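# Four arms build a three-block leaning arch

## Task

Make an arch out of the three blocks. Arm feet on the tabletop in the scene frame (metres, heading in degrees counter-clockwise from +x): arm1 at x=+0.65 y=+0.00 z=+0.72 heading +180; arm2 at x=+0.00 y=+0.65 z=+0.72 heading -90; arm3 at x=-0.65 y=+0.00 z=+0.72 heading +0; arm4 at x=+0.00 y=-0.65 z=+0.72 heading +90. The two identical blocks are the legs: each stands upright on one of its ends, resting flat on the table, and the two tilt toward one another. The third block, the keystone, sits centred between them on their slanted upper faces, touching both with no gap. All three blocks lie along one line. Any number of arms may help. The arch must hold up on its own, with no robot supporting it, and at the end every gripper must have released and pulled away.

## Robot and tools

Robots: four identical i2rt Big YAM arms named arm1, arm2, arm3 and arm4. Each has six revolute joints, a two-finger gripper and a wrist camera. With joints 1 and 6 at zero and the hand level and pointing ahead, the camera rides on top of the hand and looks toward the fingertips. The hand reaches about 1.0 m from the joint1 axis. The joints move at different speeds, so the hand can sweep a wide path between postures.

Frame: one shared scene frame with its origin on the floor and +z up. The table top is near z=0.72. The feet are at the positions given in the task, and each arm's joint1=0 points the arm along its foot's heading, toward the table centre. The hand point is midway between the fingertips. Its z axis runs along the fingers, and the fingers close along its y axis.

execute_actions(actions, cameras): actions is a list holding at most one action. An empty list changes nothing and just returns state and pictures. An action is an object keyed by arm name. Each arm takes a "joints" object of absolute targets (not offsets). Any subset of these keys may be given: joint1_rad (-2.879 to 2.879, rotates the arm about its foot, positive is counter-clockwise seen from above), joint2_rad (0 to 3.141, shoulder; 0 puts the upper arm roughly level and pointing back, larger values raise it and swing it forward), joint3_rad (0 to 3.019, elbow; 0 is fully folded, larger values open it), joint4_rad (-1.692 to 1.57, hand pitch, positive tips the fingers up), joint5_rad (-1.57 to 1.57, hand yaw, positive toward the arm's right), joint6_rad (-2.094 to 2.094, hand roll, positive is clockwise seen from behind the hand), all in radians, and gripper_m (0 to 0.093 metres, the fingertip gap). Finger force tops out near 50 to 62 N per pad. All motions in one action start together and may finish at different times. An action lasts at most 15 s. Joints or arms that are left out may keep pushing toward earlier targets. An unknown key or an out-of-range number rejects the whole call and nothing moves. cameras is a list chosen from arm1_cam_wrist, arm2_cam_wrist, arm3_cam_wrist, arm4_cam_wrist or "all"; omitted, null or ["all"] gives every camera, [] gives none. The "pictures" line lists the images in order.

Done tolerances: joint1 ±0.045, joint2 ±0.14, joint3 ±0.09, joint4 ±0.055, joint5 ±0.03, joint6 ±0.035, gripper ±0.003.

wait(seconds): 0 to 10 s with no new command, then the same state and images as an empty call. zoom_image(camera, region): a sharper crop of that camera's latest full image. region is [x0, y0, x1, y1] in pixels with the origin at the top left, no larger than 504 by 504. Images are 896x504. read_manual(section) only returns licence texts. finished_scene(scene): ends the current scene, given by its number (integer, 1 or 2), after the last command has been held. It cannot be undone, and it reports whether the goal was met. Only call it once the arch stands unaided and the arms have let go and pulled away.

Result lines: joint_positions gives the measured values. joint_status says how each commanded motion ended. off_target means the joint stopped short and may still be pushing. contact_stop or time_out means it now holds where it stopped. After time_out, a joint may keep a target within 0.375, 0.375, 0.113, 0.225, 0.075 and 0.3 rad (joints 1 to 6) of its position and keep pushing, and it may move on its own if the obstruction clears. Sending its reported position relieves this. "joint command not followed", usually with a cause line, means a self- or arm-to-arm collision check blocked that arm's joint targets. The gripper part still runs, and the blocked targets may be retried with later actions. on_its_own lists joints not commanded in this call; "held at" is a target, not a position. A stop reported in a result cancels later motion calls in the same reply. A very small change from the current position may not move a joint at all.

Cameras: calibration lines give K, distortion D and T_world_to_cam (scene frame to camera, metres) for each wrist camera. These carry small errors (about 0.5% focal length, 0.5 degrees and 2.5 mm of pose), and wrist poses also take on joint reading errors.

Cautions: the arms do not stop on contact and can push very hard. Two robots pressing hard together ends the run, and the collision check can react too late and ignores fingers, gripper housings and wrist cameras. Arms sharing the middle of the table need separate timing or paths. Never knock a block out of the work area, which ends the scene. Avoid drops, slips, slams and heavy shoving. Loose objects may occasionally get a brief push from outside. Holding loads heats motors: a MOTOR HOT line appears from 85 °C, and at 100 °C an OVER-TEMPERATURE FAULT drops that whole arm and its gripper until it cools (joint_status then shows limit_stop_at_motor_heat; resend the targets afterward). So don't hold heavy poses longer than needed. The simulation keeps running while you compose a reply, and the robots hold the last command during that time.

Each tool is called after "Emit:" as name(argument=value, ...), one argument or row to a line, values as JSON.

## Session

Emit:
execute_actions(
  actions=[],
)

Scene clock: 0.00 s.
arm1.joint_positions: joint1_rad=-0.494 joint2_rad=+0.621 joint3_rad=+1.453 joint4_rad=-1.251 joint5_rad=+0.121 joint6_rad=-0.118 gripper_m=+0.094
arm1.joint_status: not commanded
arm1.hand: x=+0.4504 y=+0.1272 z=+1.3455 quat_wxyz=(-0.215, +0.818, -0.187, -0.499) (m; scene frame)
arm2.joint_positions: joint1_rad=-0.864 joint2_rad=+0.327 joint3_rad=+1.484 joint4_rad=-1.193 joint5_rad=+0.211 joint6_rad=-0.647 gripper_m=+0.094
arm2.joint_status: not commanded
arm2.hand: x=-0.0879 y=+0.6277 z=+1.4793 quat_wxyz=(+0.058, -0.607, -0.389, +0.691) (m; scene frame)
arm3.joint_positions: joint1_rad=-0.003 joint2_rad=+0.274 joint3_rad=+1.577 joint4_rad=-1.250 joint5_rad=+0.011 joint6_rad=-0.716 gripper_m=+0.094
arm3.joint_status: not commanded
arm3.hand: x=-0.6292 y=-0.0130 z=+1.4279 quat_wxyz=(-0.679, +0.230, -0.649, +0.255) (m; scene frame)
arm4.joint_positions: joint1_rad=+0.635 joint2_rad=+0.249 joint3_rad=+1.490 joint4_rad=-1.586 joint5_rad=-0.280 joint6_rad=+0.417 gripper_m=+0.095
arm4.joint_status: not commanded
arm4.hand: x=-0.0534 y=-0.6526 z=+1.3777 quat_wxyz=(-0.046, +0.673, -0.465, -0.574) (m; scene frame)
pictures: arm1_cam_wrist, arm2_cam_wrist, arm3_cam_wrist, arm4_cam_wrist
camera_calibration (this result's frames):
arm1_cam_wrist: T_world_to_cam=[[0.521451, 0.837549, 0.163095, -0.55886], [0.780811, -0.391279, -0.487069, 0.357792], [-0.344128, 0.381329, -0.858, 1.38479], [0, 0, 0, 1]] pos_world=[0.488596, 0.0800087, 1.45357]
arm2_cam_wrist: T_world_to_cam=[[-0.395463, 0.685203, 0.611643, -1.36612], [0.320084, 0.726995, -0.607474, 0.471572], [-0.860904, -0.0444562, -0.506822, 0.827169], [0, 0, 0, 1]] pos_world=[0.0209217, 0.63001, 1.54127]
arm3_cam_wrist: T_world_to_cam=[[-0.0465668, -0.760115, 0.648118, -0.963443], [-0.568333, -0.513412, -0.642966, 0.556444], [0.82148, -0.398288, -0.408091, 1.22208], [0, 0, 0, 1]] pos_world=[-0.732533, 0.0400983, 1.48092]
arm4_cam_wrist: T_world_to_cam=[[0.677978, 0.5672, -0.467579, 1.0493], [0.364504, -0.811787, -0.456222, 0.122213], [-0.638343, 0.138874, -0.757121, 1.22787], [0, 0, 0, 1]] pos_world=[0.0278482, -0.666473, 1.47603]
Images, in order (width x height): arm1_cam_wrist 896x504, arm2_cam_wrist 896x504, arm3_cam_wrist 896x504, arm4_cam_wrist 896x504.

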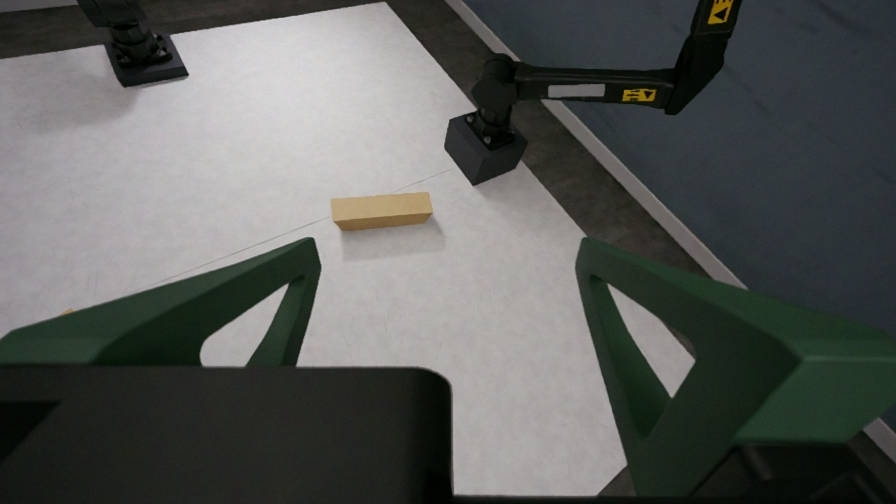

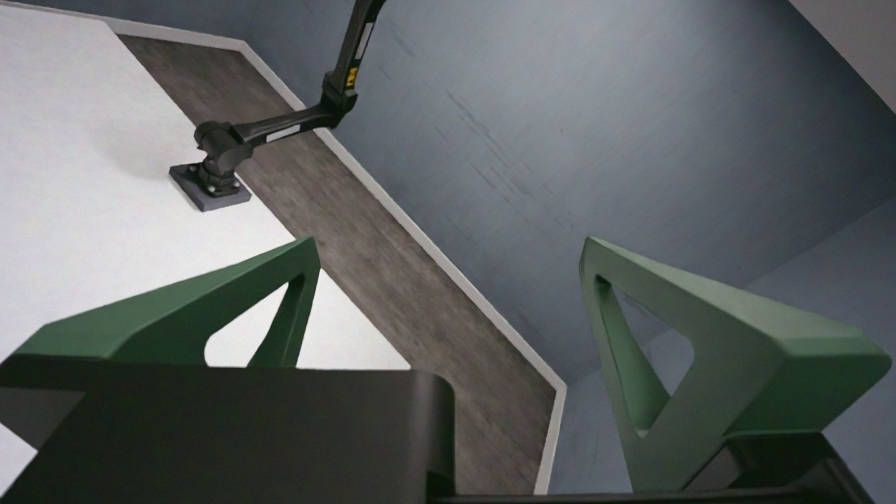

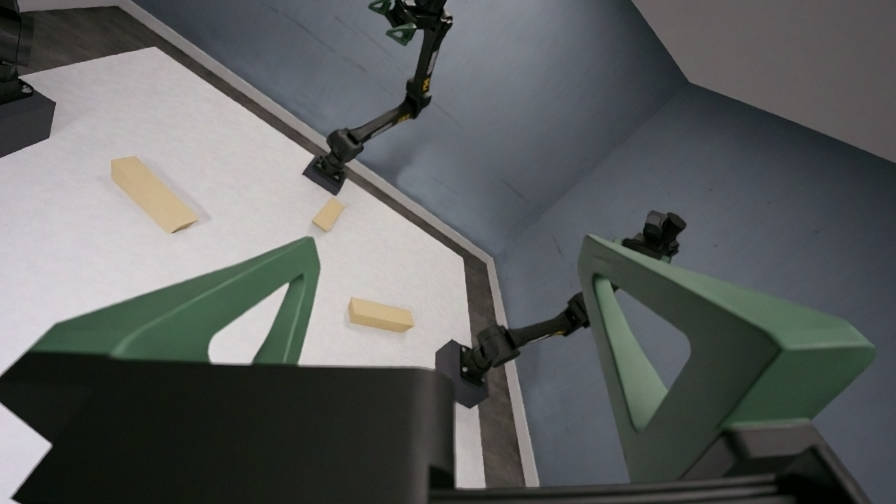

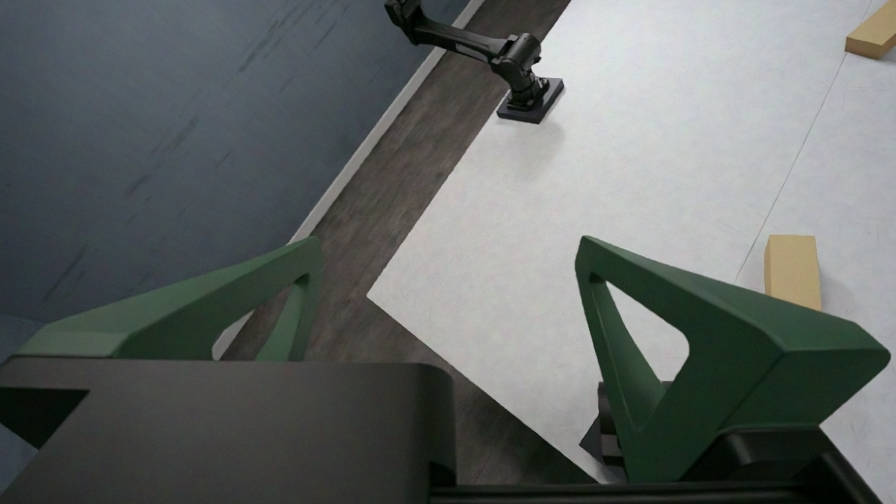

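Emit:
execute_actions(
  actions=[
    {"arm1":{"joints":{"joint1_rad":0,"joint2_rad":0.8,"joint3_rad":1.2,"joint4_rad":-1.35,"joint5_rad":0,"joint6_rad":0}},"arm2":{"joints":{"joint1_rad":0,"joint2_rad":0.8,"joint3_rad":1.2,"joint4_rad":-1.35,"joint5_rad":0,"joint6_rad":0}},"arm3":{"joints":{"joint1_rad":0,"joint2_rad":0.8,"joint3_rad":1.2,"joint4_rad":-1.35,"joint5_rad":0,"joint6_rad":0}},"arm4":{"joints":{"joint1_rad":0,"joint2_rad":0.8,"joint3_rad":1.2,"joint4_rad":-1.35,"joint5_rad":0,"joint6_rad":0}}},
  ],
)

Scene clock: 2.93 s.
arm1.joint_positions: joint1_rad=-0.004 joint2_rad=+0.794 joint3_rad=+1.179 joint4_rad=-1.333 joint5_rad=+0.001 joint6_rad=-0.016 gripper_m=+0.094
arm1.joint_status: all done
arm1.hand: x=+0.3462 y=+0.0002 z=+1.1473 quat_wxyz=(-0.006, +0.953, +0.006, -0.302) (m; scene frame)
arm2.joint_positions: joint1_rad=-0.003 joint2_rad=+0.792 joint3_rad=+1.181 joint4_rad=-1.344 joint5_rad=+0.003 joint6_rad=-0.009 gripper_m=+0.094
arm2.joint_status: all done
arm2.hand: x=-0.0062 y=+0.3521 z=+1.2139 quat_wxyz=(-0.212, -0.676, -0.672, +0.216) (m; scene frame)
arm3.joint_positions: joint1_rad=-0.003 joint2_rad=+0.798 joint3_rad=+1.164 joint4_rad=-1.337 joint5_rad=+0.002 joint6_rad=-0.015 gripper_m=+0.094
arm3.joint_status: all done
arm3.hand: x=-0.3502 y=-0.0085 z=+1.1314 quat_wxyz=(-0.296, +0.002, -0.955, -0.003) (m; scene frame)
arm4.joint_positions: joint1_rad=+0.008 joint2_rad=+0.807 joint3_rad=+1.185 joint4_rad=-1.358 joint5_rad=-0.001 joint6_rad=+0.013 gripper_m=+0.095
arm4.joint_status: all done
arm4.hand: x=+0.0103 y=-0.3453 z=+1.1912 quat_wxyz=(-0.205, +0.661, -0.695, -0.197) (m; scene frame)
pictures: arm1_cam_wrist, arm2_cam_wrist, arm3_cam_wrist, arm4_cam_wrist
camera_calibration (this result's frames):
arm1_cam_wrist: T_world_to_cam=[[-0.0063985, 0.999887, 0.0135941, -0.0115503], [0.999887, 0.00621253, 0.0136788, -0.357542], [0.0135928, 0.0136801, -0.999814, 1.26624], [0, 0, 0, 1]] pos_world=[0.340216, -0.00355211, 1.27106]
arm2_cam_wrist: T_world_to_cam=[[-0.999996, -0.00158674, 0.00224621, -0.00482248], [-0.00152722, 0.999654, 0.0262568, -0.382791], [-0.0022871, 0.0262532, -0.999653, 1.32943], [0, 0, 0, 1]] pos_world=[-0.00236653, 0.347749, 1.33903]
arm3_cam_wrist: T_world_to_cam=[[0.0103736, -0.999944, -0.00206905, -0.00130699], [-0.999411, -0.0104357, 0.032683, -0.384408], [-0.0327028, 0.00172879, -0.999464, 1.24705], [0, 0, 0, 1]] pos_world=[-0.343386, -0.00747438, 1.25894]
arm4_cam_wrist: T_world_to_cam=[[0.998967, -0.0454415, -0.000385452, -0.0267506], [-0.0453331, -0.997102, 0.0610966, -0.412682], [-0.00316066, -0.061016, -0.998132, 1.29615], [0, 0, 0, 1]] pos_world=[0.0121115, -0.333616, 1.31893]
Images, in order (width x height): arm1_cam_wrist 896x504, arm2_cam_wrist 896x504, arm3_cam_wrist 896x504, arm4_cam_wrist 896x504.

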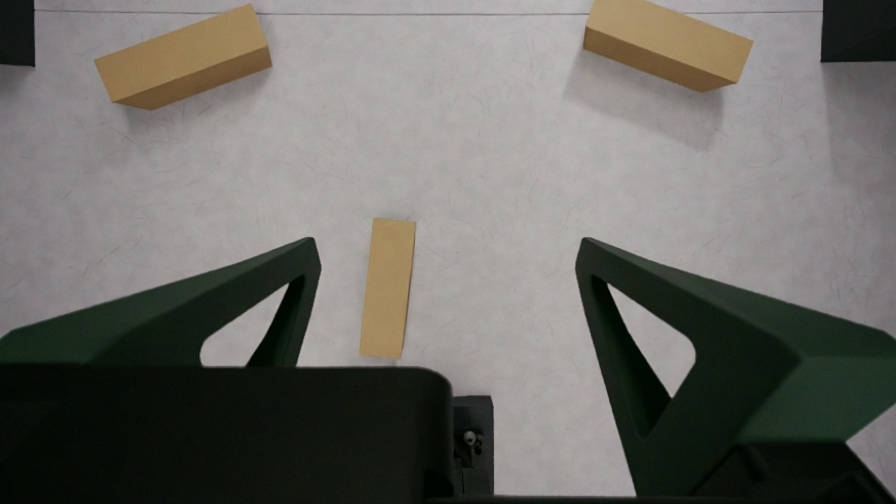

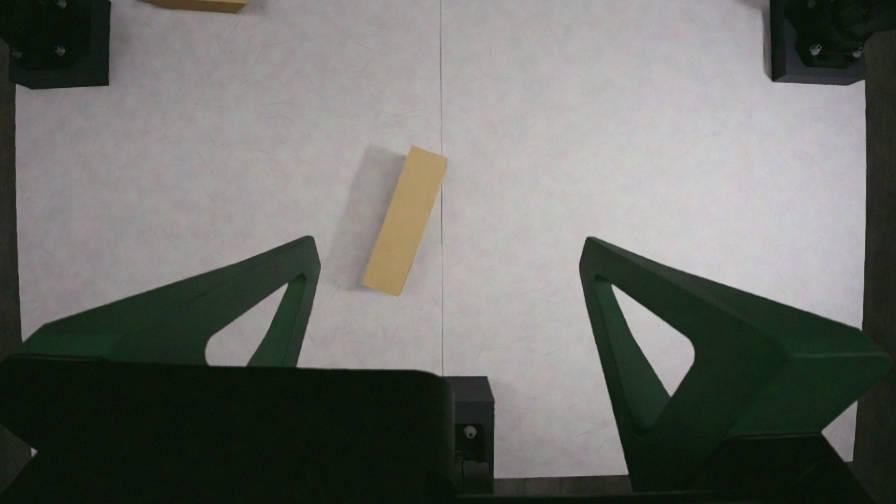

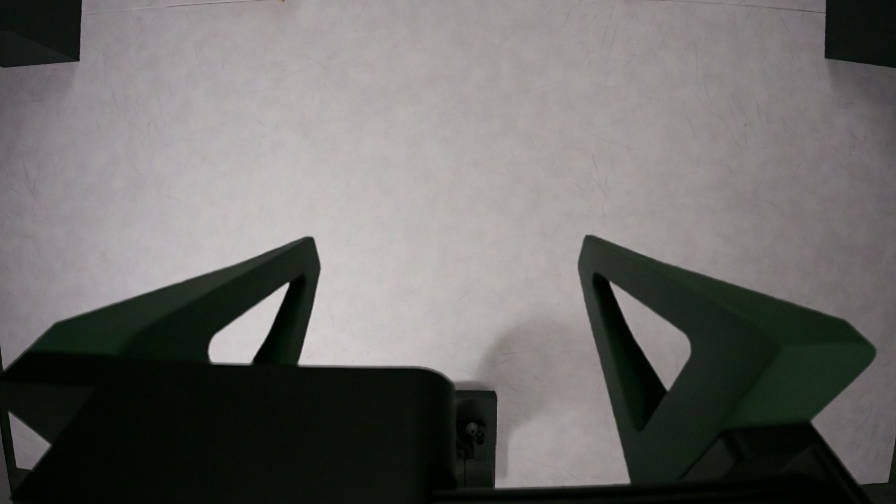

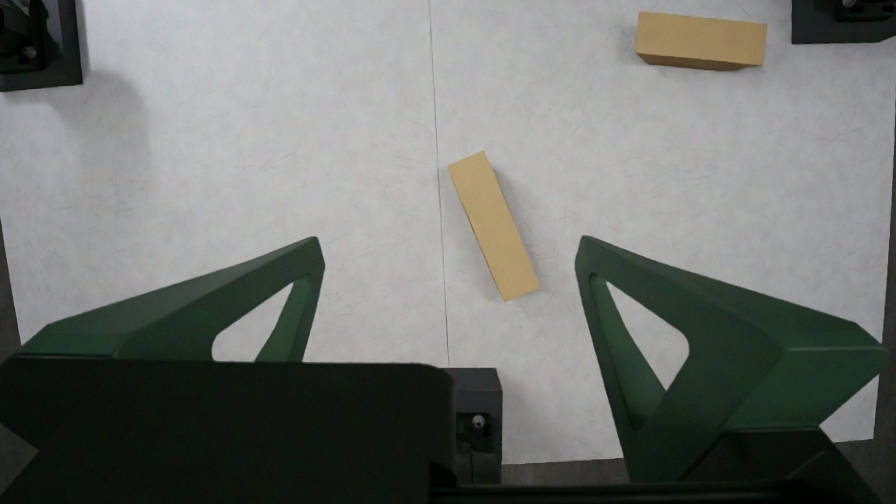

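Emit:
zoom_image(
  camera="arm1_cam_wrist",
  region=[300,190,500,390],
)

Emit:
zoom_image(
  camera="arm2_cam_wrist",
  region=[310,120,510,320],
)

Emit:
zoom_image(
  camera="arm4_cam_wrist",
  region=[400,130,600,330],
)

Emit:
zoom_image(
  camera="arm1_cam_wrist",
  region=[60,0,320,130],
)

Emit:
zoom_image(
  camera="arm1_cam_wrist",
  region=[540,0,800,130],
)

Region (300, 190, 500, 390) of arm1_cam_wrist's 896x504 image, scaled by 2.520, with more detail than that image has.

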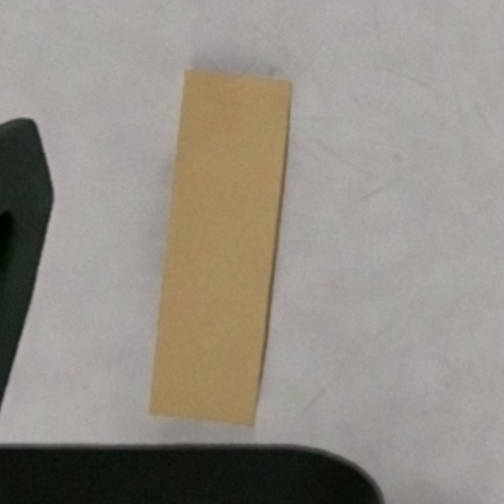

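Region (310, 120, 510, 320) of arm2_cam_wrist's 896x504 image, scaled by 2.520, with more detail than that image has.

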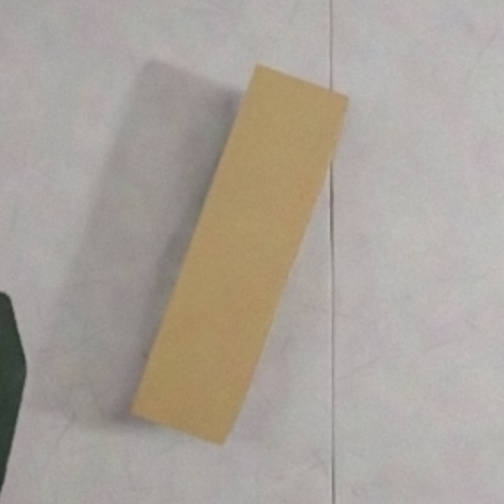

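Region (400, 130, 600, 330) of arm4_cam_wrist's 896x504 image, scaled by 2.520, with more detail than that image has.

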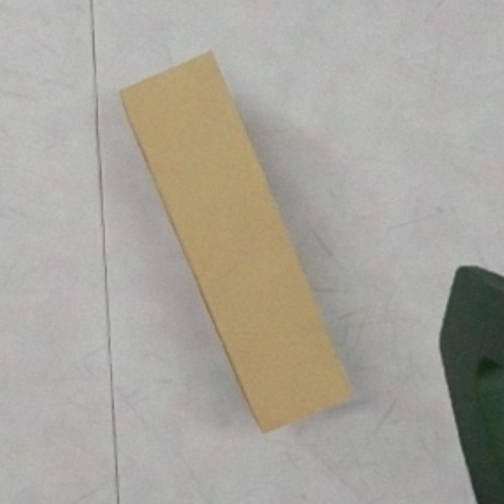

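Region (60, 0, 320, 130) of arm1_cam_wrist's 896x504 image, scaled by 1.938, with more detail than that image has.

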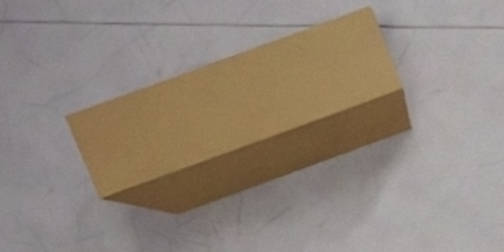

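Region (540, 0, 800, 130) of arm1_cam_wrist's 896x504 image, scaled by 1.938, with more detail than that image has.

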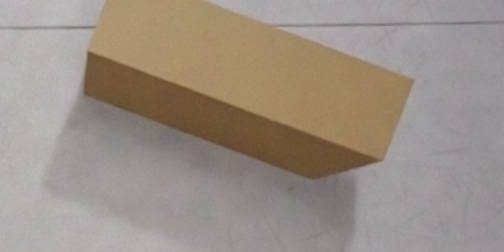

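Emit:
execute_actions(
  actions=[
    {"arm1":{"joints":{"joint1_rad":0.326,"joint2_rad":1.14,"joint3_rad":0.7,"joint4_rad":-1.11,"joint6_rad":0.42}},"arm2":{"joints":{"joint1_rad":0.2,"joint2_rad":1.435,"joint3_rad":0.79,"joint4_rad":-0.895,"joint6_rad":0.54}},"arm3":{"joints":{"joint2_rad":0.85,"joint3_rad":0.27,"joint4_rad":0.42}},"arm4":{"joints":{"joint1_rad":-0.214,"joint2_rad":1.384,"joint3_rad":0.79,"joint4_rad":-0.95,"joint6_rad":-0.554}}},
  ],
)

Scene clock: 8.70 s.
arm1.joint_positions: joint1_rad=+0.326 joint2_rad=+1.146 joint3_rad=+0.697 joint4_rad=-1.127 joint5_rad=+0.000 joint6_rad=+0.404 gripper_m=+0.094
arm1.joint_status: all done
arm1.hand: x=+0.3950 y=-0.0865 z=+0.8474 quat_wxyz=(-0.003, +0.999, -0.039, +0.007) (m; scene frame)
arm2.joint_positions: joint1_rad=+0.203 joint2_rad=+1.436 joint3_rad=+0.779 joint4_rad=-0.904 joint5_rad=+0.003 joint6_rad=+0.531 gripper_m=+0.094
arm2.joint_status: all done
arm2.hand: x=+0.0648 y=+0.3150 z=+0.8580 quat_wxyz=(-0.005, -0.816, -0.578, +0.001) (m; scene frame)
arm3.joint_positions: joint1_rad=-0.003 joint2_rad=+0.849 joint3_rad=+0.263 joint4_rad=+0.391 joint5_rad=+0.002 joint6_rad=-0.014 gripper_m=+0.094
arm3.joint_status: all done
arm3.hand: x=-0.2696 y=-0.0061 z=+0.9487 quat_wxyz=(-0.634, -0.003, -0.773, +0.001) (m; scene frame)
arm4.joint_positions: joint1_rad=-0.210 joint2_rad=+1.380 joint3_rad=+0.781 joint4_rad=-0.959 joint5_rad=-0.001 joint6_rad=-0.541 gripper_m=+0.095
arm4.joint_status: all done
arm4.hand: x=+0.0857 y=-0.3273 z=+0.8574 quat_wxyz=(-0.001, +0.800, -0.601, +0.004) (m; scene frame)
pictures: arm1_cam_wrist, arm2_cam_wrist, arm3_cam_wrist, arm4_cam_wrist
camera_calibration (this result's frames):
arm1_cam_wrist: T_world_to_cam=[[0.0801955, 0.99675, 0.007676, 0.050089], [0.798938, -0.0688812, 0.597456, -0.823462], [0.596043, -0.0417807, -0.801865, 0.564292], [0, 0, 0, 1]] pos_world=[0.317536, -0.0830708, 0.944084]
arm2_cam_wrist: T_world_to_cam=[[-0.945155, 0.326411, -0.0117274, -0.0279702], [0.256502, 0.763996, 0.592044, -0.764146], [0.20221, 0.556566, -0.80582, 0.628218], [0, 0, 0, 1]] pos_world=[0.0425367, 0.24329, 0.958311]
arm3_cam_wrist: T_world_to_cam=[[-0.00373384, -0.999983, 0.00454265, -0.0102177], [-0.73741, -0.000314949, -0.675445, 0.44459], [0.675435, -0.0058718, -0.737396, 1.00935], [0, 0, 0, 1]] pos_world=[-0.353943, -0.00415081, 1.04463]
arm4_cam_wrist: T_world_to_cam=[[0.958992, 0.28338, 0.0055902, 0.00457033], [0.223748, -0.769002, 0.59881, -0.780318], [0.173989, -0.573002, -0.800872, 0.612488], [0, 0, 0, 1]] pos_world=[0.0636451, -0.250404, 0.957761]
Images, in order (width x height): arm1_cam_wrist 896x504, arm2_cam_wrist 896x504, arm3_cam_wrist 896x504, arm4_cam_wrist 896x504.

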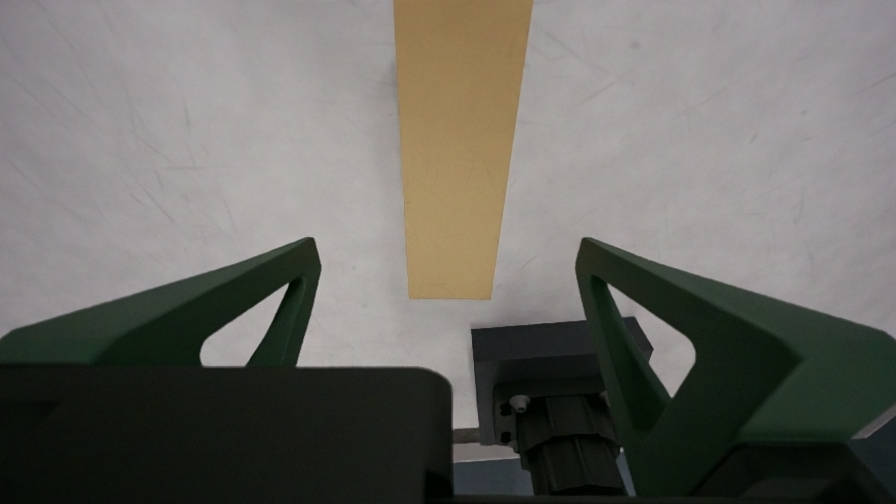

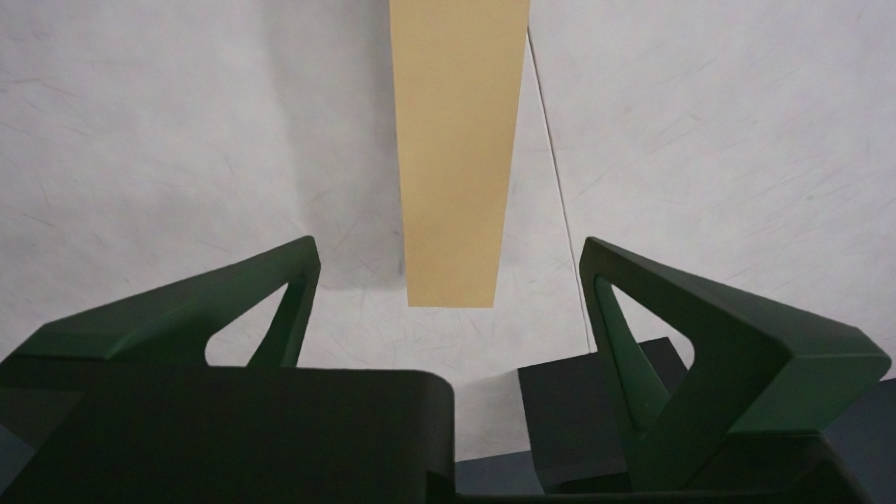

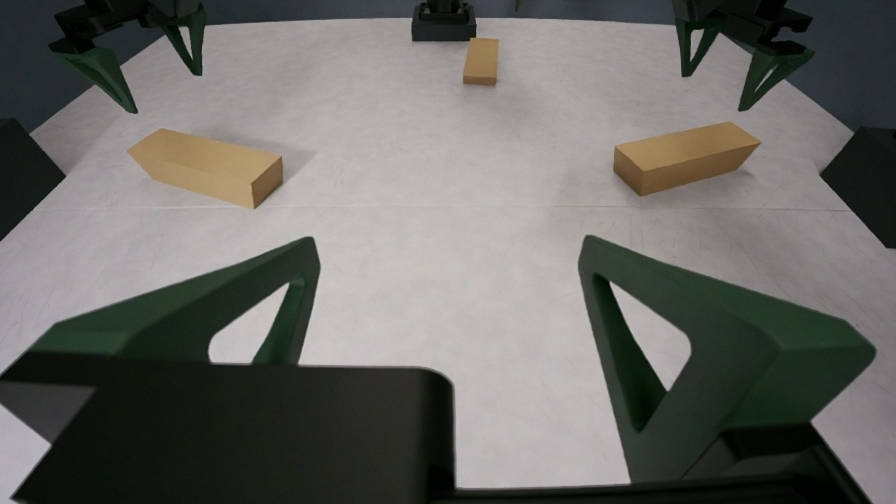

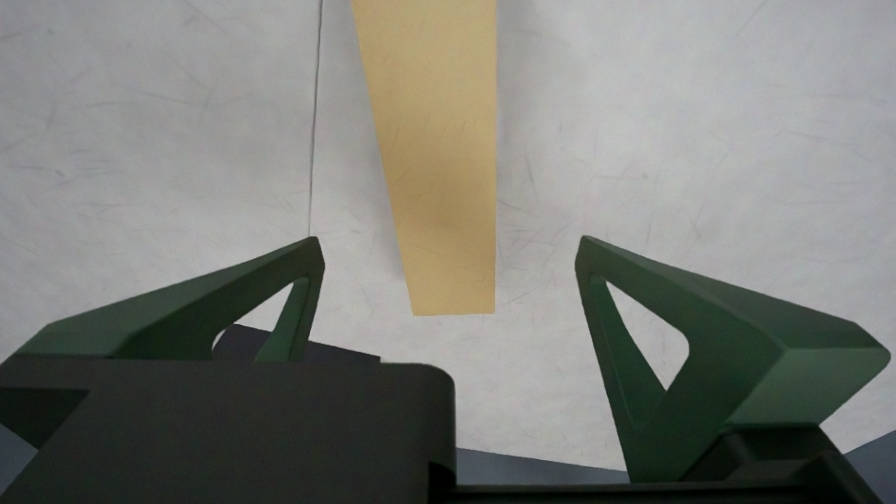

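Emit:
execute_actions(
  actions=[
    {"arm1":{"joints":{"joint2_rad":1.365,"joint3_rad":0.54,"joint4_rad":-0.73}},"arm2":{"joints":{"joint2_rad":1.69,"joint3_rad":0.69,"joint4_rad":-0.55}},"arm4":{"joints":{"joint2_rad":1.63,"joint3_rad":0.675,"joint4_rad":-0.6}}},
  ],
  cameras=["arm3_cam_wrist"],
)

Emit:
execute_actions(
  actions=[
    {"arm1":{"joints":{"gripper_m":0.05}},"arm2":{"joints":{"gripper_m":0.05}},"arm4":{"joints":{"gripper_m":0.05}}},
  ],
)

Scene clock: 10.27 s.
arm1.joint_positions: joint1_rad=+0.326 joint2_rad=+1.373 joint3_rad=+0.531 joint4_rad=-0.749 joint5_rad=+0.000 joint6_rad=+0.404 gripper_m=+0.094
arm1.joint_status: all done
arm1.hand: x=+0.4022 y=-0.0839 z=+0.7402 quat_wxyz=(-0.006, +0.999, -0.039, +0.013) (m; scene frame)
arm2.joint_positions: joint1_rad=+0.203 joint2_rad=+1.703 joint3_rad=+0.690 joint4_rad=-0.560 joint5_rad=+0.003 joint6_rad=+0.532 gripper_m=+0.094
arm2.joint_status: all done
arm2.hand: x=+0.0648 y=+0.3177 z=+0.7492 quat_wxyz=(+0.001, -0.816, -0.578, -0.001) (m; scene frame)
arm3.joint_positions: joint1_rad=-0.003 joint2_rad=+0.849 joint3_rad=+0.263 joint4_rad=+0.391 joint5_rad=+0.002 joint6_rad=-0.014 gripper_m=+0.094
arm3.joint_status: not commanded
arm3.hand: x=-0.2696 y=-0.0061 z=+0.9487 quat_wxyz=(-0.634, -0.003, -0.773, +0.001) (m; scene frame)
arm4.joint_positions: joint1_rad=-0.210 joint2_rad=+1.635 joint3_rad=+0.673 joint4_rad=-0.609 joint5_rad=-0.001 joint6_rad=-0.541 gripper_m=+0.095
arm4.joint_status: all done
arm4.hand: x=+0.0856 y=-0.3316 z=+0.7484 quat_wxyz=(+0.004, +0.800, -0.600, +0.006) (m; scene frame)
pictures: arm3_cam_wrist
camera_calibration (this result's frames):
arm3_cam_wrist: T_world_to_cam=[[-0.00373384, -0.999983, 0.00454265, -0.0102177], [-0.73741, -0.000314949, -0.675445, 0.44459], [0.675435, -0.0058718, -0.737396, 1.00935], [0, 0, 0, 1]] pos_world=[-0.353943, -0.00415081, 1.04463]
Images, in order (width x height): arm3_cam_wrist 896x504.

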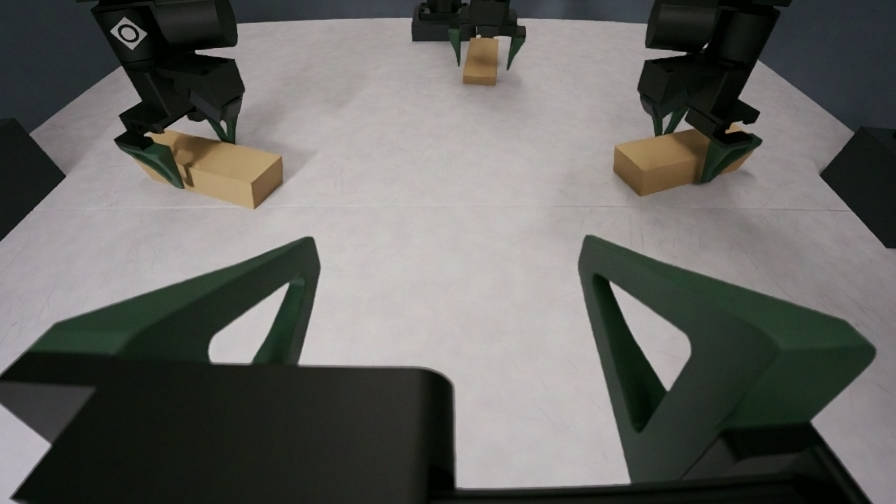

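Scene clock: 10.87 s.
arm1.joint_positions: joint1_rad=+0.326 joint2_rad=+1.373 joint3_rad=+0.531 joint4_rad=-0.748 joint5_rad=+0.001 joint6_rad=+0.405 gripper_m=+0.060
arm1.joint_status: gripper_m off_target (ended at +0.060, target +0.050)
arm1.hand: x=+0.4019 y=-0.0838 z=+0.7402 quat_wxyz=(-0.006, +0.999, -0.040, +0.013) (m; scene frame)
arm2.joint_positions: joint1_rad=+0.202 joint2_rad=+1.703 joint3_rad=+0.690 joint4_rad=-0.559 joint5_rad=+0.004 joint6_rad=+0.533 gripper_m=+0.059
arm2.joint_status: gripper_m off_target (ended at +0.059, target +0.050)
arm2.hand: x=+0.0644 y=+0.3174 z=+0.7492 quat_wxyz=(+0.001, -0.817, -0.577, +0.000) (m; scene frame)
arm3.joint_positions: joint1_rad=-0.003 joint2_rad=+0.849 joint3_rad=+0.263 joint4_rad=+0.391 joint5_rad=+0.002 joint6_rad=-0.014 gripper_m=+0.094
arm3.joint_status: not commanded
arm3.hand: x=-0.2696 y=-0.0061 z=+0.9487 quat_wxyz=(-0.634, -0.003, -0.773, +0.001) (m; scene frame)
arm4.joint_positions: joint1_rad=-0.210 joint2_rad=+1.635 joint3_rad=+0.673 joint4_rad=-0.607 joint5_rad=-0.001 joint6_rad=-0.544 gripper_m=+0.060
arm4.joint_status: gripper_m off_target (ended at +0.060, target +0.050)
arm4.hand: x=+0.0856 y=-0.3311 z=+0.7484 quat_wxyz=(+0.004, +0.800, -0.599, +0.006) (m; scene frame)
pictures: arm1_cam_wrist, arm2_cam_wrist, arm3_cam_wrist, arm4_cam_wrist
camera_calibration (this result's frames):
arm1_cam_wrist: T_world_to_cam=[[0.0808192, 0.996632, 0.0138704, 0.0428368], [0.791712, -0.0726434, 0.60656, -0.768914], [0.605525, -0.0380403, -0.794917, 0.465715], [0, 0, 0, 1]] pos_world=[0.323295, -0.0808332, 0.836003]
arm2_cam_wrist: T_world_to_cam=[[-0.944575, 0.328264, -0.00466229, -0.0363403], [0.260116, 0.756995, 0.599415, -0.705], [0.200295, 0.564979, -0.800425, 0.532674], [0, 0, 0, 1]] pos_world=[0.0423638, 0.244661, 0.848784]
arm3_cam_wrist: T_world_to_cam=[[-0.00373384, -0.999983, 0.00454265, -0.0102177], [-0.73741, -0.000314949, -0.675445, 0.44459], [0.675435, -0.0058718, -0.737396, 1.00935], [0, 0, 0, 1]] pos_world=[-0.353943, -0.00415081, 1.04463]
arm4_cam_wrist: T_world_to_cam=[[0.958268, 0.285873, -0.000314888, 0.0116469], [0.227595, -0.76225, 0.60595, -0.721385], [0.172985, -0.580734, -0.795502, 0.516458], [0, 0, 0, 1]] pos_world=[0.0636836, -0.25328, 0.847971]
Images, in order (width x height): arm1_cam_wrist 896x504, arm2_cam_wrist 896x504, arm3_cam_wrist 896x504, arm4_cam_wrist 896x504.

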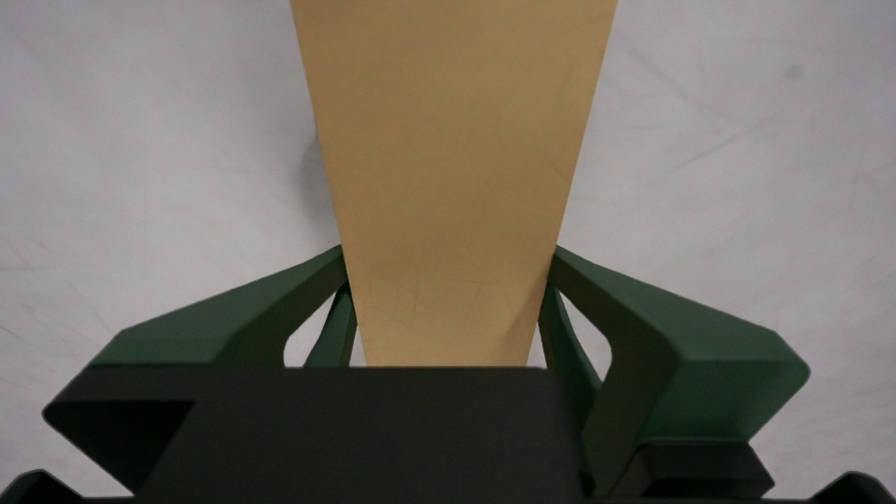

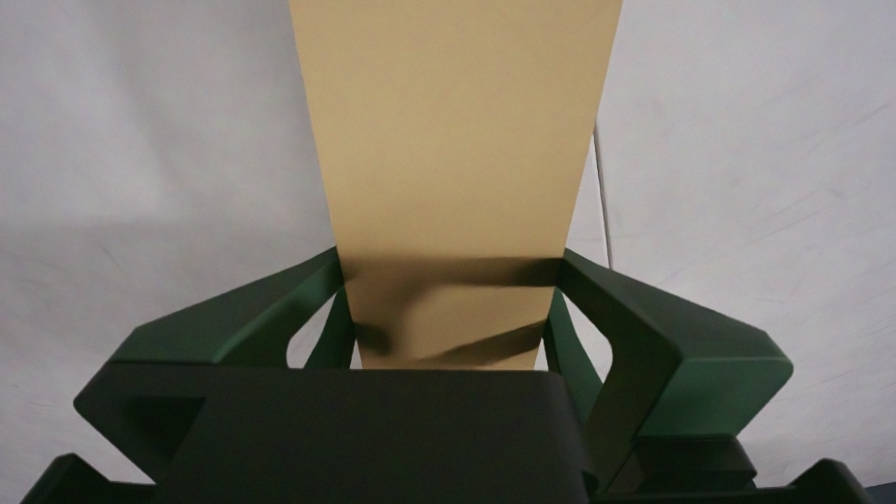

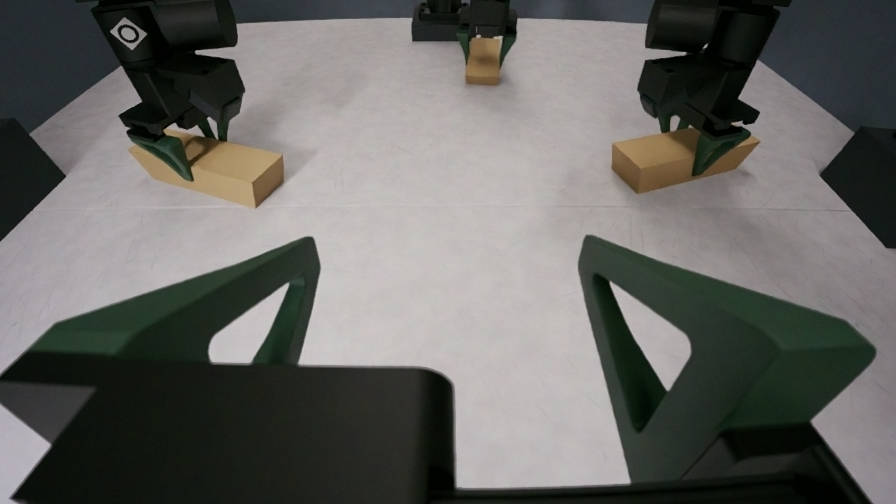

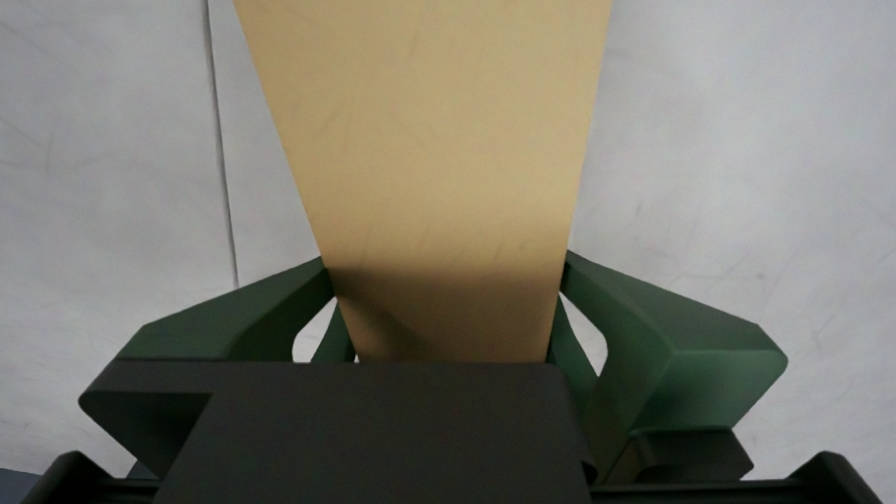

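Emit:
execute_actions(
  actions=[
    {"arm1":{"joints":{"joint2_rad":0.9,"joint3_rad":0.75,"joint4_rad":-1.42,"gripper_m":0.045}},"arm2":{"joints":{"joint2_rad":1.2,"joint3_rad":0.62,"joint4_rad":-0.97,"gripper_m":0.045}},"arm4":{"joints":{"joint2_rad":1.2,"joint3_rad":0.62,"joint4_rad":-0.97,"gripper_m":0.045}}},
  ],
  cameras=[],
)

Emit:
execute_actions(
  actions=[
    {"arm1":{"joints":{"joint1_rad":-0.012,"joint6_rad":1.571,"joint2_rad":0.8,"joint3_rad":1.2,"joint4_rad":-1.66}},"arm2":{"joints":{"joint1_rad":0.02,"joint6_rad":0,"joint4_rad":0.25}},"arm4":{"joints":{"joint1_rad":0.055,"joint6_rad":0,"joint4_rad":0.25}}},
  ],
  cameras=["arm3_cam_wrist"],
)

Scene clock: 13.20 s.
arm1.joint_positions: joint1_rad=+0.326 joint2_rad=+0.895 joint3_rad=+0.727 joint4_rad=-1.402 joint5_rad=+0.001 joint6_rad=+0.405 gripper_m=+0.060
arm1.joint_status: gripper_m off_target (ended at +0.060, target +0.045); the others done
arm1.hand: x=+0.4468 y=-0.0689 z=+0.9151 quat_wxyz=(-0.003, +0.999, -0.040, +0.003) (m; scene frame)
arm2.joint_positions: joint1_rad=+0.202 joint2_rad=+1.206 joint3_rad=+0.605 joint4_rad=-0.963 joint5_rad=+0.003 joint6_rad=+0.533 gripper_m=+0.059
arm2.joint_status: gripper_m off_target (ended at +0.059, target +0.045); the others done
arm2.hand: x=+0.0499 y=+0.3900 z=+0.8687 quat_wxyz=(-0.003, -0.817, -0.577, +0.001) (m; scene frame)
arm3.joint_positions: joint1_rad=-0.003 joint2_rad=+0.849 joint3_rad=+0.263 joint4_rad=+0.391 joint5_rad=+0.002 joint6_rad=-0.014 gripper_m=+0.094
arm3.joint_status: not commanded
arm3.hand: x=-0.2696 y=-0.0061 z=+0.9487 quat_wxyz=(-0.634, -0.003, -0.773, +0.001) (m; scene frame)
arm4.joint_positions: joint1_rad=-0.210 joint2_rad=+1.211 joint3_rad=+0.609 joint4_rad=-0.962 joint5_rad=-0.001 joint6_rad=-0.544 gripper_m=+0.060
arm4.joint_status: gripper_m off_target (ended at +0.060, target +0.045); the others done
arm4.hand: x=+0.0686 y=-0.3920 z=+0.8509 quat_wxyz=(+0.002, +0.800, -0.599, +0.005) (m; scene frame)
pictures: none
No camera images: the call's "cameras" was empty. Leave "cameras" out to get every camera's image.

Scene clock: 15.17 s.
arm1.joint_positions: joint1_rad=-0.008 joint2_rad=+0.802 joint3_rad=+1.147 joint4_rad=-1.644 joint5_rad=+0.000 joint6_rad=+1.554 gripper_m=+0.060
arm1.joint_status: all done
arm1.hand: x=+0.4162 y=+0.0008 z=+1.0984 quat_wxyz=(+0.090, +0.704, -0.698, -0.096) (m; scene frame)
arm2.joint_positions: joint1_rad=+0.015 joint2_rad=+1.211 joint3_rad=+0.605 joint4_rad=+0.207 joint5_rad=+0.000 joint6_rad=+0.008 gripper_m=+0.059
arm2.joint_status: all done
arm2.hand: x=+0.0014 y=+0.1593 z=+1.0175 quat_wxyz=(-0.395, -0.591, -0.588, +0.387) (m; scene frame)
arm3.joint_positions: joint1_rad=-0.003 joint2_rad=+0.849 joint3_rad=+0.263 joint4_rad=+0.391 joint5_rad=+0.002 joint6_rad=-0.014 gripper_m=+0.094
arm3.joint_status: not commanded
arm3.hand: x=-0.2696 y=-0.0061 z=+0.9487 quat_wxyz=(-0.634, -0.003, -0.773, +0.001) (m; scene frame)
arm4.joint_positions: joint1_rad=+0.052 joint2_rad=+1.211 joint3_rad=+0.609 joint4_rad=+0.213 joint5_rad=-0.001 joint6_rad=-0.013 gripper_m=+0.060
arm4.joint_status: all done
arm4.hand: x=-0.0026 y=-0.1547 z=+0.9992 quat_wxyz=(-0.392, +0.596, -0.584, -0.386) (m; scene frame)
pictures: arm3_cam_wrist
camera_calibration (this result's frames):
arm3_cam_wrist: T_world_to_cam=[[-0.00373384, -0.999983, 0.00454265, -0.0102177], [-0.73741, -0.000314949, -0.675445, 0.44459], [0.675435, -0.0058718, -0.737396, 1.00935], [0, 0, 0, 1]] pos_world=[-0.353943, -0.00415081, 1.04463]
Images, in order (width x height): arm3_cam_wrist 896x504.

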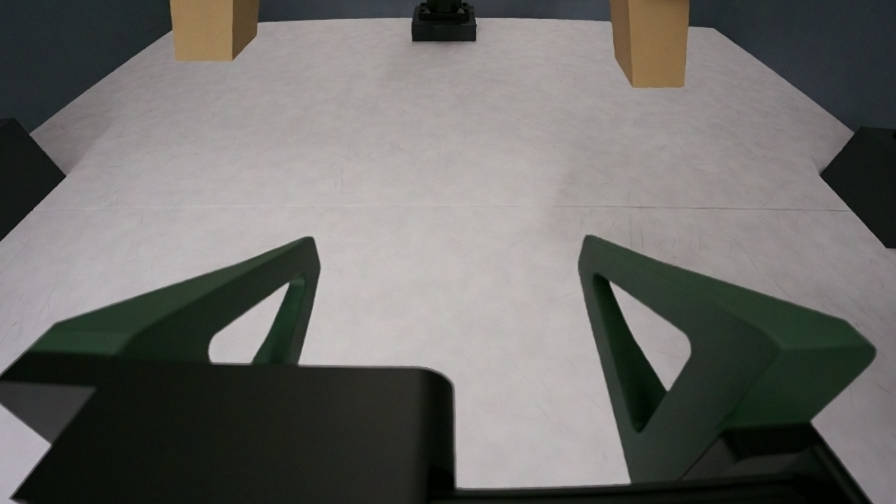

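Emit:
execute_actions(
  actions=[
    {"arm2":{"joints":{"joint2_rad":1.78,"joint3_rad":0.62,"joint4_rad":0.82}},"arm4":{"joints":{"joint2_rad":1.71,"joint3_rad":0.62,"joint4_rad":0.74}}},
  ],
  cameras=["arm3_cam_wrist","arm2_cam_wrist","arm4_cam_wrist"],
)

Scene clock: 17.30 s.
arm1.joint_positions: joint1_rad=-0.008 joint2_rad=+0.802 joint3_rad=+1.147 joint4_rad=-1.644 joint5_rad=+0.000 joint6_rad=+1.555 gripper_m=+0.060
arm1.joint_status: not commanded
arm1.hand: x=+0.4162 y=+0.0008 z=+1.0984 quat_wxyz=(+0.090, +0.704, -0.698, -0.096) (m; scene frame)
arm2.joint_positions: joint1_rad=+0.015 joint2_rad=+1.814 joint3_rad=+0.605 joint4_rad=+0.777 joint5_rad=+0.000 joint6_rad=+0.008 gripper_m=+0.059
arm2.joint_status: all done
arm2.hand: x=+0.0023 y=+0.1147 z=+0.8427 quat_wxyz=(-0.384, -0.598, -0.594, +0.377) (m; scene frame)
arm3.joint_positions: joint1_rad=-0.003 joint2_rad=+0.849 joint3_rad=+0.263 joint4_rad=+0.391 joint5_rad=+0.002 joint6_rad=-0.014 gripper_m=+0.094
arm3.joint_status: not commanded
arm3.hand: x=-0.2696 y=-0.0061 z=+0.9487 quat_wxyz=(-0.634, -0.003, -0.773, +0.001) (m; scene frame)
arm4.joint_positions: joint1_rad=+0.052 joint2_rad=+1.730 joint3_rad=+0.609 joint4_rad=+0.703 joint5_rad=-0.001 joint6_rad=-0.012 gripper_m=+0.060
arm4.joint_status: all done
arm4.hand: x=-0.0020 y=-0.1117 z=+0.8491 quat_wxyz=(-0.383, +0.602, -0.590, -0.378) (m; scene frame)
pictures: arm2_cam_wrist, arm3_cam_wrist, arm4_cam_wrist
camera_calibration (this result's frames):
arm2_cam_wrist: T_world_to_cam=[[-0.999923, -0.00884101, -0.0086826, 0.014157], [-0.00365143, 0.879797, -0.475336, 0.300724], [0.0118414, -0.475268, -0.879762, 0.921045], [0, 0, 0, 1]] pos_world=[0.00434756, 0.173292, 0.953367]
arm3_cam_wrist: T_world_to_cam=[[-0.00373384, -0.999983, 0.00454265, -0.0102177], [-0.73741, -0.000314949, -0.675445, 0.44459], [0.675435, -0.0058718, -0.737396, 1.00935], [0, 0, 0, 1]] pos_world=[-0.353943, -0.00415081, 1.04463]
arm4_cam_wrist: T_world_to_cam=[[0.999732, 0.0128122, 0.0192608, -0.014171], [0.0204713, -0.877745, -0.478691, 0.312385], [0.010773, 0.478957, -0.877772, 0.927049], [0, 0, 0, 1]] pos_world=[-0.00221479, -0.169641, 0.963547]
Images, in order (width x height): arm2_cam_wrist 896x504, arm3_cam_wrist 896x504, arm4_cam_wrist 896x504.

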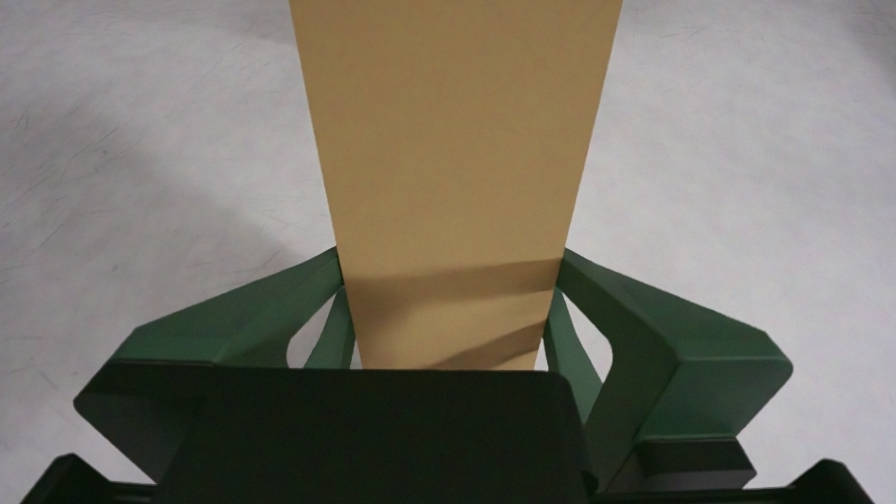

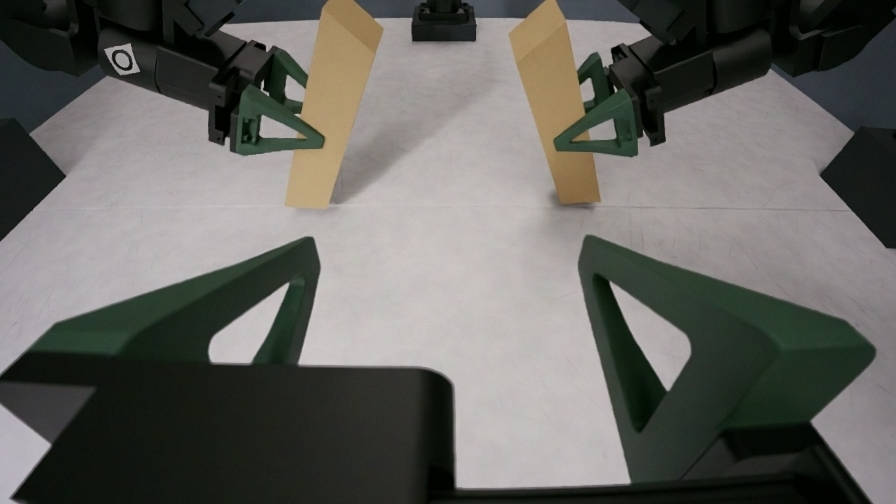

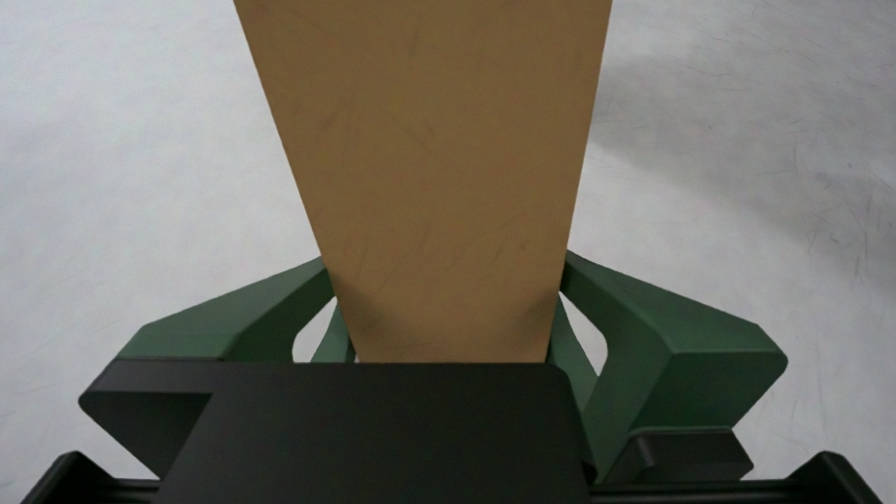

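Emit:
zoom_image(
  camera="arm3_cam_wrist",
  region=[250,0,650,230],
)

Region (250, 0, 650, 230) of arm3_cam_wrist's 896x504 image, scaled by 1.260, with more detail than that image has; it fills the top 290 rows of this view, and the rest is white.

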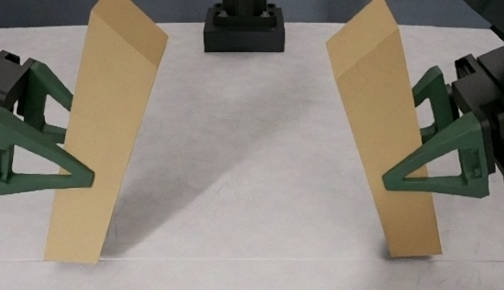

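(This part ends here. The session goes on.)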